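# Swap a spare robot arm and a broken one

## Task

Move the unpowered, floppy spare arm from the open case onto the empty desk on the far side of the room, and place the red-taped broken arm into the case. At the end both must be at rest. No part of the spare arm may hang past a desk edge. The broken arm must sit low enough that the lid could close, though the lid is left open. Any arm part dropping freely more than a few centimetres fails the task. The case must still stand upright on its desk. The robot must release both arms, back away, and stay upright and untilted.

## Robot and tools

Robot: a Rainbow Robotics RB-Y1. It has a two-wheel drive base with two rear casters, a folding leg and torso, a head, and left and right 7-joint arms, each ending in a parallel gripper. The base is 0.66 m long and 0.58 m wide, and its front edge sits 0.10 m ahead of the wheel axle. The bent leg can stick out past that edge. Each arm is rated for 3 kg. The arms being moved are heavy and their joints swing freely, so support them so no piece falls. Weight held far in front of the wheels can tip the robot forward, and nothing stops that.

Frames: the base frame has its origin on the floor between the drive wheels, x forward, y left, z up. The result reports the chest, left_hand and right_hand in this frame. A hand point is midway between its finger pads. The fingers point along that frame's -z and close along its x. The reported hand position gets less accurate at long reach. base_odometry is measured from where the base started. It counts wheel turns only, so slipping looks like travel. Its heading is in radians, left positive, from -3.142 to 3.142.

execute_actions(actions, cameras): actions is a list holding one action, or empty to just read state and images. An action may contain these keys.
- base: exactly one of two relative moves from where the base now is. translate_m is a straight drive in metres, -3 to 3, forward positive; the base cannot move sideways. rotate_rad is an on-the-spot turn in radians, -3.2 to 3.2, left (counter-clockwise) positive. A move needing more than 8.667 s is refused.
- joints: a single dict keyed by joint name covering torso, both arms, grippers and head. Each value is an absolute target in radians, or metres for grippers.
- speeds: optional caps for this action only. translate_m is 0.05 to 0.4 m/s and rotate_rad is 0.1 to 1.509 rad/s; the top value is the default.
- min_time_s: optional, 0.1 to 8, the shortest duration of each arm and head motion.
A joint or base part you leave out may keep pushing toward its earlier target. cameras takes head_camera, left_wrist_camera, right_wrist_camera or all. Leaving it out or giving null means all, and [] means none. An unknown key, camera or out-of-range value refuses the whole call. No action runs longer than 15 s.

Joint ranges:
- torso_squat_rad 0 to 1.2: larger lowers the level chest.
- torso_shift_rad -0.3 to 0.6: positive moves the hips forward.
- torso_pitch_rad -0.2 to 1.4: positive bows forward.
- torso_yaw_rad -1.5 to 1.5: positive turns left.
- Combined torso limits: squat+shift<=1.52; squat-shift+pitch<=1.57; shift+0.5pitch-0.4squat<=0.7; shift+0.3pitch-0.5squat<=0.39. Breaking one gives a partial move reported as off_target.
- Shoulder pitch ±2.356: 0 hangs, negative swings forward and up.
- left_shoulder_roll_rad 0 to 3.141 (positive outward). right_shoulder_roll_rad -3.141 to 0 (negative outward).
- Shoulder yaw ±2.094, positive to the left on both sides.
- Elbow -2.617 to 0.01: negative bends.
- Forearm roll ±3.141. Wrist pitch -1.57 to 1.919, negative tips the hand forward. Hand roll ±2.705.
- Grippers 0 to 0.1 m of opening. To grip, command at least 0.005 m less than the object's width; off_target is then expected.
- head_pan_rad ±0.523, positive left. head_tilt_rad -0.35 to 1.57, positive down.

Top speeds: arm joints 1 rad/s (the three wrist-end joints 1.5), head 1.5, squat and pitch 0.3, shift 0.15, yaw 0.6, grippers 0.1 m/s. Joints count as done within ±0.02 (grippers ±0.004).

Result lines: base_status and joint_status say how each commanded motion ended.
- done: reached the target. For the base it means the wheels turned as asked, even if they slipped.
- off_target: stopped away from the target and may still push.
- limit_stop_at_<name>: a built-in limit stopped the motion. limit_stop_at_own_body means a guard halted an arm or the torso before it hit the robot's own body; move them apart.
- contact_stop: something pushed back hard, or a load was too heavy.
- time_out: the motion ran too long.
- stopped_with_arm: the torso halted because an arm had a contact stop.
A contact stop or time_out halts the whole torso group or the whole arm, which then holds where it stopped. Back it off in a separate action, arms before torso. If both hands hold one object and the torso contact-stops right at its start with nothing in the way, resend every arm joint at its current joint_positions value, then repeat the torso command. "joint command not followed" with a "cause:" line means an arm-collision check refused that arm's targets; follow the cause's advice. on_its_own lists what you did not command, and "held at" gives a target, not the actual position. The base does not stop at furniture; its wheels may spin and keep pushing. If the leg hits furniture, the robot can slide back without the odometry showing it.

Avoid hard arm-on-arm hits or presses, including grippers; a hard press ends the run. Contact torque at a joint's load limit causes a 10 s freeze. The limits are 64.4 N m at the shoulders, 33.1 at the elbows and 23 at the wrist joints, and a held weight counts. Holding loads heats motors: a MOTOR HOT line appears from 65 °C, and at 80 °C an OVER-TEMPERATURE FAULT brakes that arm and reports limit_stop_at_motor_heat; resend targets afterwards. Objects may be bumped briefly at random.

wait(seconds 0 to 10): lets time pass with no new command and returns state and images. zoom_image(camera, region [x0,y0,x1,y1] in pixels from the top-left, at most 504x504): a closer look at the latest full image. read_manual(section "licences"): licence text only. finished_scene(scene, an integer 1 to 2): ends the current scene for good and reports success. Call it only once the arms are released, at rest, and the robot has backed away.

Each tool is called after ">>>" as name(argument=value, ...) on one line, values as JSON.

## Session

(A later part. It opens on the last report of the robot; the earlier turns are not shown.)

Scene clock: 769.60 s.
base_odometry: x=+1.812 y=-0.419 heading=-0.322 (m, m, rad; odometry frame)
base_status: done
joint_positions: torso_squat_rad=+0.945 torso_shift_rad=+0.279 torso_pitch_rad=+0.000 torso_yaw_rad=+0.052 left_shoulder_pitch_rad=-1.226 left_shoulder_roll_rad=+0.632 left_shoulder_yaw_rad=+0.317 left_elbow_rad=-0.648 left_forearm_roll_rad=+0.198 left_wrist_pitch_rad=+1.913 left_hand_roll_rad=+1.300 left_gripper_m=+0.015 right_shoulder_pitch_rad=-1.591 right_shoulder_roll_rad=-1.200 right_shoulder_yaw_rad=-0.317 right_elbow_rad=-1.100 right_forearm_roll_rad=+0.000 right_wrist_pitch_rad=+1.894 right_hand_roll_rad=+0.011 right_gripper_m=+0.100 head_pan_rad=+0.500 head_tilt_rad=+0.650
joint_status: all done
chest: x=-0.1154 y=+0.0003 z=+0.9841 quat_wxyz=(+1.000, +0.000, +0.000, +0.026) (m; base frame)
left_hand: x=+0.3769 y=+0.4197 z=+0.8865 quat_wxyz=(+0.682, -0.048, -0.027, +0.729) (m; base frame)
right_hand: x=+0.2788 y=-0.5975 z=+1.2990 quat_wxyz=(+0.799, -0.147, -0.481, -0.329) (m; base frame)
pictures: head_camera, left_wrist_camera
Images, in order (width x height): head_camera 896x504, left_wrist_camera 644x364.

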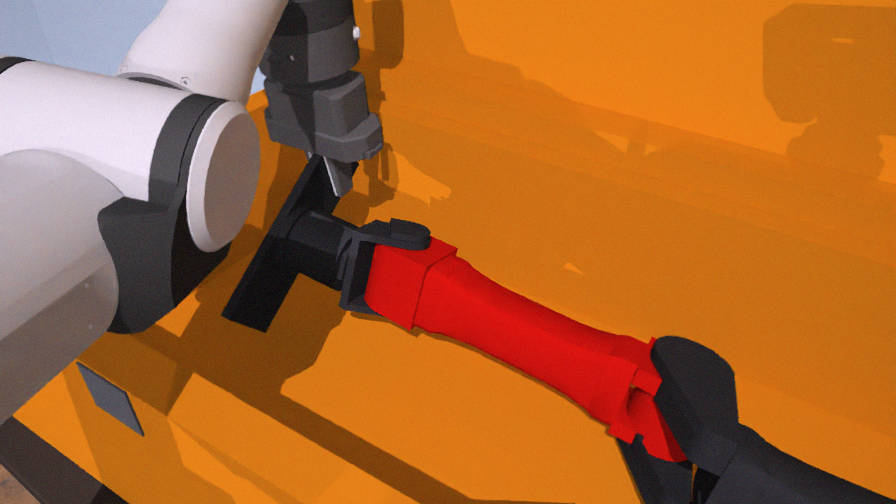

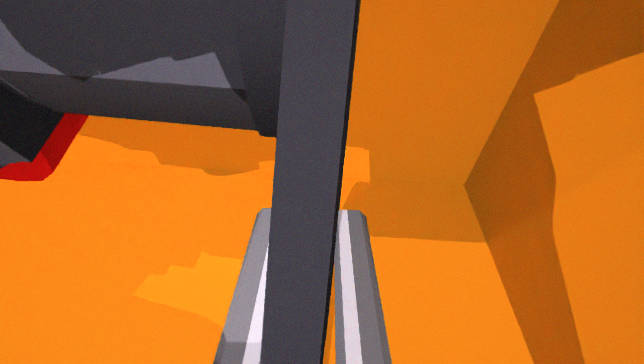

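>>> execute_actions(actions=[{"base":{"translate_m":0.015},"speeds":{"translate_m":0.05},"joints":{"torso_squat_rad":0.965}}], cameras=[])

>>> execute_actions(actions=[{"base":{"translate_m":0.012},"speeds":{"translate_m":0.05},"joints":{"torso_squat_rad":0.985}}], cameras=["head_camera","left_wrist_camera"])

Scene clock: 776.20 s.
base_odometry: x=+1.826 y=-0.424 heading=-0.321 (m, m, rad; odometry frame)
base_status: done
joint_positions: torso_squat_rad=+0.965 torso_shift_rad=+0.279 torso_pitch_rad=+0.000 torso_yaw_rad=+0.052 left_shoulder_pitch_rad=-1.228 left_shoulder_roll_rad=+0.632 left_shoulder_yaw_rad=+0.317 left_elbow_rad=-0.649 left_forearm_roll_rad=+0.198 left_wrist_pitch_rad=+1.912 left_hand_roll_rad=+1.300 left_gripper_m=+0.014 right_shoulder_pitch_rad=-1.591 right_shoulder_roll_rad=-1.200 right_shoulder_yaw_rad=-0.317 right_elbow_rad=-1.100 right_forearm_roll_rad=+0.000 right_wrist_pitch_rad=+1.894 right_hand_roll_rad=+0.011 right_gripper_m=+0.100 head_pan_rad=+0.500 head_tilt_rad=+0.650
joint_status: all done
chest: x=-0.1185 y=+0.0002 z=+0.9732 quat_wxyz=(+1.000, +0.000, +0.000, +0.026) (m; base frame)
left_hand: x=+0.3743 y=+0.4198 z=+0.8766 quat_wxyz=(+0.682, -0.048, -0.028, +0.729) (m; base frame)
right_hand: x=+0.2756 y=-0.5975 z=+1.2879 quat_wxyz=(+0.799, -0.147, -0.481, -0.329) (m; base frame)
pictures: none
No camera images: the call's "cameras" was empty. Leave "cameras" out to get every camera's image.

Scene clock: 777.00 s.
base_odometry: x=+1.837 y=-0.428 heading=-0.321 (m, m, rad; odometry frame)
base_status: done
joint_positions: torso_squat_rad=+0.985 torso_shift_rad=+0.279 torso_pitch_rad=+0.000 torso_yaw_rad=+0.052 left_shoulder_pitch_rad=-1.228 left_shoulder_roll_rad=+0.631 left_shoulder_yaw_rad=+0.317 left_elbow_rad=-0.649 left_forearm_roll_rad=+0.198 left_wrist_pitch_rad=+1.912 left_hand_roll_rad=+1.300 left_gripper_m=+0.014 right_shoulder_pitch_rad=-1.591 right_shoulder_roll_rad=-1.200 right_shoulder_yaw_rad=-0.317 right_elbow_rad=-1.100 right_forearm_roll_rad=+0.000 right_wrist_pitch_rad=+1.894 right_hand_roll_rad=+0.011 right_gripper_m=+0.100 head_pan_rad=+0.500 head_tilt_rad=+0.650
joint_status: all done
chest: x=-0.1216 y=+0.0002 z=+0.9620 quat_wxyz=(+1.000, +0.000, +0.000, +0.026) (m; base frame)
left_hand: x=+0.3715 y=+0.4191 z=+0.8655 quat_wxyz=(+0.683, -0.049, -0.028, +0.729) (m; base frame)
right_hand: x=+0.2725 y=-0.5976 z=+1.2768 quat_wxyz=(+0.799, -0.147, -0.481, -0.329) (m; base frame)
pictures: head_camera, left_wrist_camera
Images, in order (width x height): head_camera 896x504, left_wrist_camera 644x364.

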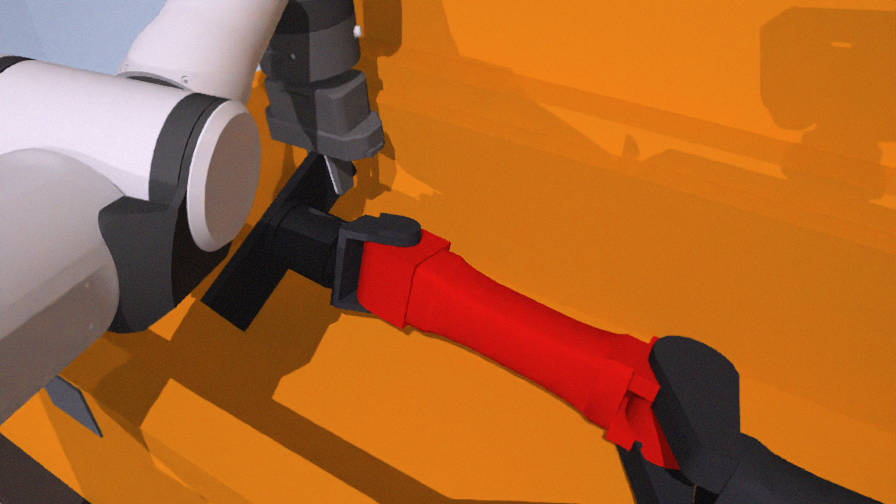

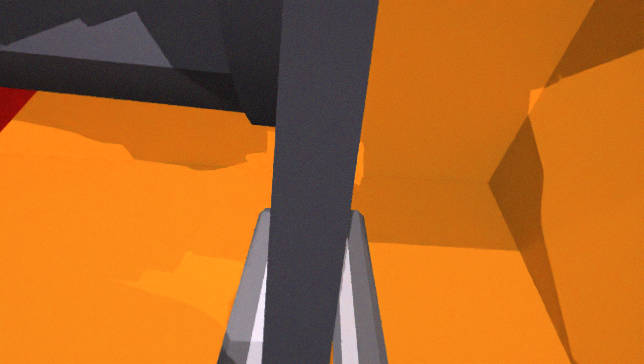

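>>> execute_actions(actions=[{"base":{"translate_m":0.008},"speeds":{"translate_m":0.05},"joints":{"torso_squat_rad":1.01}}], cameras=[])

>>> execute_actions(actions=[{"joints":{"torso_squat_rad":1.035}}], cameras=["head_camera"])

Scene clock: 785.83 s.
base_odometry: x=+1.845 y=-0.431 heading=-0.321 (m, m, rad; odometry frame)
base_status: done
joint_positions: torso_squat_rad=+1.010 torso_shift_rad=+0.279 torso_pitch_rad=+0.000 torso_yaw_rad=+0.052 left_shoulder_pitch_rad=-1.228 left_shoulder_roll_rad=+0.631 left_shoulder_yaw_rad=+0.317 left_elbow_rad=-0.649 left_forearm_roll_rad=+0.198 left_wrist_pitch_rad=+1.912 left_hand_roll_rad=+1.300 left_gripper_m=+0.013 right_shoulder_pitch_rad=-1.591 right_shoulder_roll_rad=-1.200 right_shoulder_yaw_rad=-0.317 right_elbow_rad=-1.100 right_forearm_roll_rad=+0.000 right_wrist_pitch_rad=+1.894 right_hand_roll_rad=+0.011 right_gripper_m=+0.100 head_pan_rad=+0.500 head_tilt_rad=+0.650
joint_status: all done
chest: x=-0.1257 y=+0.0002 z=+0.9479 quat_wxyz=(+1.000, +0.000, +0.000, +0.026) (m; base frame)
left_hand: x=+0.3674 y=+0.4188 z=+0.8513 quat_wxyz=(+0.683, -0.049, -0.028, +0.728) (m; base frame)
right_hand: x=+0.2683 y=-0.5976 z=+1.2626 quat_wxyz=(+0.799, -0.147, -0.481, -0.329) (m; base frame)
pictures: none
No camera images: the call's "cameras" was empty. Leave "cameras" out to get every camera's image.

Scene clock: 786.53 s.
base_odometry: x=+1.845 y=-0.431 heading=-0.321 (m, m, rad; odometry frame)
base_status: not commanded
joint_positions: torso_squat_rad=+1.035 torso_shift_rad=+0.279 torso_pitch_rad=+0.000 torso_yaw_rad=+0.052 left_shoulder_pitch_rad=-1.228 left_shoulder_roll_rad=+0.631 left_shoulder_yaw_rad=+0.317 left_elbow_rad=-0.649 left_forearm_roll_rad=+0.198 left_wrist_pitch_rad=+1.912 left_hand_roll_rad=+1.300 left_gripper_m=+0.012 right_shoulder_pitch_rad=-1.591 right_shoulder_roll_rad=-1.200 right_shoulder_yaw_rad=-0.317 right_elbow_rad=-1.100 right_forearm_roll_rad=+0.000 right_wrist_pitch_rad=+1.894 right_hand_roll_rad=+0.011 right_gripper_m=+0.100 head_pan_rad=+0.500 head_tilt_rad=+0.650
joint_status: all done
chest: x=-0.1298 y=+0.0002 z=+0.9335 quat_wxyz=(+1.000, +0.000, +0.000, +0.026) (m; base frame)
left_hand: x=+0.3632 y=+0.4187 z=+0.8365 quat_wxyz=(+0.683, -0.049, -0.027, +0.728) (m; base frame)
right_hand: x=+0.2642 y=-0.5976 z=+1.2483 quat_wxyz=(+0.799, -0.147, -0.481, -0.329) (m; base frame)
pictures: head_camera
Images, in order (width x height): head_camera 896x504.

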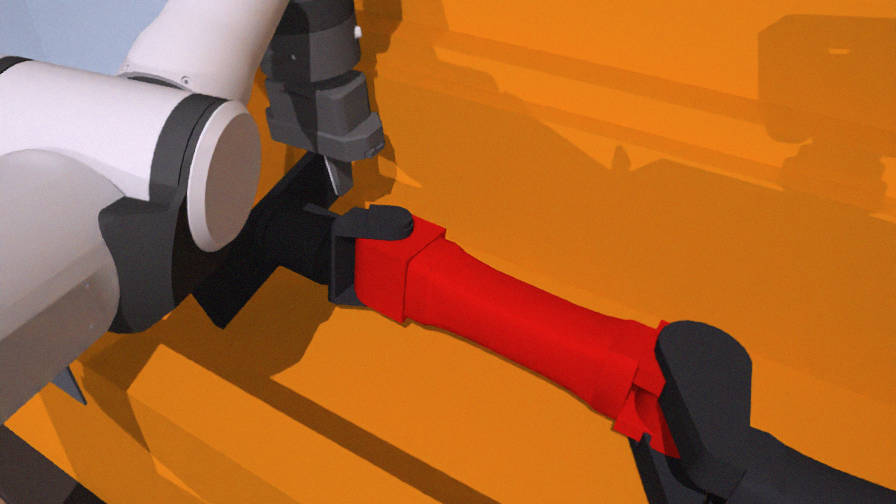

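Nearly flat; release, rise, back off.

>>> execute_actions(actions=[{"joints":{"left_gripper_m":0.04}}], cameras=[])

>>> execute_actions(actions=[{"joints":{"torso_squat_rad":0.7,"torso_shift_rad":0.2}}], cameras=[])

>>> execute_actions(actions=[{"base":{"translate_m":-0.7},"joints":{"head_pan_rad":0,"head_tilt_rad":0.35}}], cameras=["head_camera"])

Scene clock: 792.40 s.
base_odometry: x=+1.845 y=-0.431 heading=-0.321 (m, m, rad; odometry frame)
base_status: not commanded
joint_positions: torso_squat_rad=+1.035 torso_shift_rad=+0.279 torso_pitch_rad=+0.000 torso_yaw_rad=+0.051 left_shoulder_pitch_rad=-1.227 left_shoulder_roll_rad=+0.628 left_shoulder_yaw_rad=+0.317 left_elbow_rad=-0.648 left_forearm_roll_rad=+0.199 left_wrist_pitch_rad=+1.913 left_hand_roll_rad=+1.300 left_gripper_m=+0.040 right_shoulder_pitch_rad=-1.591 right_shoulder_roll_rad=-1.200 right_shoulder_yaw_rad=-0.317 right_elbow_rad=-1.100 right_forearm_roll_rad=+0.000 right_wrist_pitch_rad=+1.894 right_hand_roll_rad=+0.011 right_gripper_m=+0.100 head_pan_rad=+0.500 head_tilt_rad=+0.650
joint_status: all done
chest: x=-0.1297 y=+0.0003 z=+0.9335 quat_wxyz=(+1.000, +0.000, +0.000, +0.026) (m; base frame)
left_hand: x=+0.3632 y=+0.4173 z=+0.8350 quat_wxyz=(+0.684, -0.048, -0.025, +0.728) (m; base frame)
right_hand: x=+0.2643 y=-0.5976 z=+1.2483 quat_wxyz=(+0.799, -0.147, -0.481, -0.329) (m; base frame)
pictures: none
No camera images: the call's "cameras" was empty. Leave "cameras" out to get every camera's image.

Scene clock: 793.87 s.
base_odometry: x=+1.845 y=-0.430 heading=-0.322 (m, m, rad; odometry frame)
base_status: not commanded
joint_positions: torso_squat_rad=+0.819 torso_shift_rad=+0.225 torso_pitch_rad=-0.007 torso_yaw_rad=+0.051 left_shoulder_pitch_rad=-1.226 left_shoulder_roll_rad=+0.628 left_shoulder_yaw_rad=+0.318 left_elbow_rad=-0.647 left_forearm_roll_rad=+0.199 left_wrist_pitch_rad=+1.913 left_hand_roll_rad=+1.300 left_gripper_m=+0.040 right_shoulder_pitch_rad=-1.591 right_shoulder_roll_rad=-1.200 right_shoulder_yaw_rad=-0.317 right_elbow_rad=-1.100 right_forearm_roll_rad=+0.000 right_wrist_pitch_rad=+1.894 right_hand_roll_rad=+0.011 right_gripper_m=+0.100 head_pan_rad=+0.500 head_tilt_rad=+0.650
joint_status: torso_squat_rad contact_stop (moved -0.215 of -0.335); torso_shift_rad contact_stop (moved -0.054 of -0.079)
on_its_own: torso_squat_rad is held at +0.819, not at your +0.700, since a contact_stop; torso_shift_rad is held at +0.226, not at your +0.200, since a contact_stop
chest: x=-0.1235 y=+0.0002 z=+1.0557 quat_wxyz=(+1.000, +0.000, -0.003, +0.026) (m; base frame)
left_hand: x=+0.3698 y=+0.4170 z=+0.9597 quat_wxyz=(+0.684, -0.050, -0.027, +0.728) (m; base frame)
right_hand: x=+0.2685 y=-0.5977 z=+1.3730 quat_wxyz=(+0.797, -0.146, -0.484, -0.330) (m; base frame)
pictures: none
No camera images: the call's "cameras" was empty. Leave "cameras" out to get every camera's image.

not run: a stop came earlier in this reply.

>>> execute_actions(actions=[{"base":{"translate_m":-0.1},"joints":{"torso_squat_rad":0.83,"head_tilt_rad":0.5}}], cameras=["head_camera"])

>>> execute_actions(actions=[{"joints":{"torso_squat_rad":0.65,"torso_shift_rad":0.1,"torso_pitch_rad":0}}], cameras=[])

>>> execute_actions(actions=[{"base":{"translate_m":-0.6},"joints":{"head_pan_rad":0,"head_tilt_rad":0.35}}], cameras=["head_camera"])

Scene clock: 802.23 s.
base_odometry: x=+1.750 y=-0.399 heading=-0.323 (m, m, rad; odometry frame)
base_status: done
joint_positions: torso_squat_rad=+0.830 torso_shift_rad=+0.226 torso_pitch_rad=-0.005 torso_yaw_rad=+0.051 left_shoulder_pitch_rad=-1.226 left_shoulder_roll_rad=+0.628 left_shoulder_yaw_rad=+0.318 left_elbow_rad=-0.647 left_forearm_roll_rad=+0.199 left_wrist_pitch_rad=+1.913 left_hand_roll_rad=+1.300 left_gripper_m=+0.040 right_shoulder_pitch_rad=-1.591 right_shoulder_roll_rad=-1.200 right_shoulder_yaw_rad=-0.317 right_elbow_rad=-1.100 right_forearm_roll_rad=+0.000 right_wrist_pitch_rad=+1.894 right_hand_roll_rad=+0.011 right_gripper_m=+0.100 head_pan_rad=+0.500 head_tilt_rad=+0.500
joint_status: all done
on_its_own: torso_shift_rad is held at +0.226, not at your +0.200, since a contact_stop
chest: x=-0.1238 y=+0.0002 z=+1.0503 quat_wxyz=(+1.000, -0.001, -0.003, +0.026) (m; base frame)
left_hand: x=+0.3693 y=+0.4171 z=+0.9536 quat_wxyz=(+0.684, -0.050, -0.026, +0.728) (m; base frame)
right_hand: x=+0.2686 y=-0.5977 z=+1.3671 quat_wxyz=(+0.798, -0.146, -0.483, -0.330) (m; base frame)
pictures: head_camera
Images, in order (width x height): head_camera 896x504.

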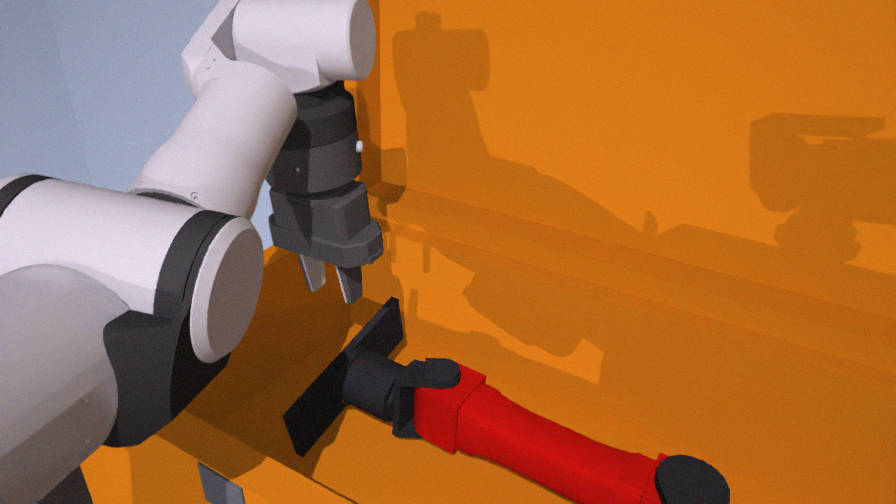

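Scene clock: 803.87 s.
base_odometry: x=+1.750 y=-0.399 heading=-0.323 (m, m, rad; odometry frame)
base_status: not commanded
joint_positions: torso_squat_rad=+0.650 torso_shift_rad=+0.100 torso_pitch_rad=+0.000 torso_yaw_rad=+0.051 left_shoulder_pitch_rad=-1.226 left_shoulder_roll_rad=+0.628 left_shoulder_yaw_rad=+0.318 left_elbow_rad=-0.647 left_forearm_roll_rad=+0.199 left_wrist_pitch_rad=+1.913 left_hand_roll_rad=+1.300 left_gripper_m=+0.040 right_shoulder_pitch_rad=-1.591 right_shoulder_roll_rad=-1.200 right_shoulder_yaw_rad=-0.317 right_elbow_rad=-1.100 right_forearm_roll_rad=+0.000 right_wrist_pitch_rad=+1.894 right_hand_roll_rad=+0.011 right_gripper_m=+0.100 head_pan_rad=+0.500 head_tilt_rad=+0.500
joint_status: all done
chest: x=-0.1724 y=+0.0002 z=+1.1444 quat_wxyz=(+1.000, +0.000, +0.000, +0.026) (m; base frame)
left_hand: x=+0.3202 y=+0.4171 z=+1.0451 quat_wxyz=(+0.684, -0.048, -0.024, +0.728) (m; base frame)
right_hand: x=+0.2215 y=-0.5977 z=+1.4592 quat_wxyz=(+0.799, -0.147, -0.481, -0.329) (m; base frame)
pictures: none
No camera images: the call's "cameras" was empty. Leave "cameras" out to get every camera's image.

Scene clock: 807.17 s.
base_odometry: x=+1.181 y=-0.208 heading=-0.322 (m, m, rad; odometry frame)
base_status: done
joint_positions: torso_squat_rad=+0.650 torso_shift_rad=+0.100 torso_pitch_rad=+0.000 torso_yaw_rad=+0.051 left_shoulder_pitch_rad=-1.226 left_shoulder_roll_rad=+0.628 left_shoulder_yaw_rad=+0.318 left_elbow_rad=-0.647 left_forearm_roll_rad=+0.199 left_wrist_pitch_rad=+1.913 left_hand_roll_rad=+1.300 left_gripper_m=+0.040 right_shoulder_pitch_rad=-1.591 right_shoulder_roll_rad=-1.200 right_shoulder_yaw_rad=-0.317 right_elbow_rad=-1.100 right_forearm_roll_rad=+0.000 right_wrist_pitch_rad=+1.894 right_hand_roll_rad=+0.011 right_gripper_m=+0.100 head_pan_rad=+0.000 head_tilt_rad=+0.350
joint_status: all done
chest: x=-0.1724 y=+0.0002 z=+1.1444 quat_wxyz=(+1.000, +0.000, +0.000, +0.026) (m; base frame)
left_hand: x=+0.3202 y=+0.4171 z=+1.0451 quat_wxyz=(+0.684, -0.048, -0.024, +0.728) (m; base frame)
right_hand: x=+0.2215 y=-0.5977 z=+1.4592 quat_wxyz=(+0.799, -0.147, -0.481, -0.329) (m; base frame)
pictures: head_camera
Images, in order (width x height): head_camera 896x504.

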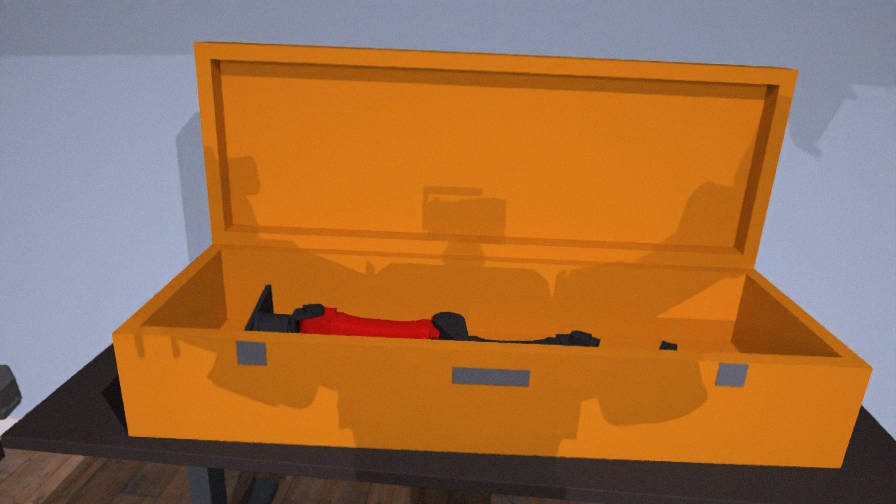

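>>> finished_scene(scene=2)

The scene is finished: the task was done.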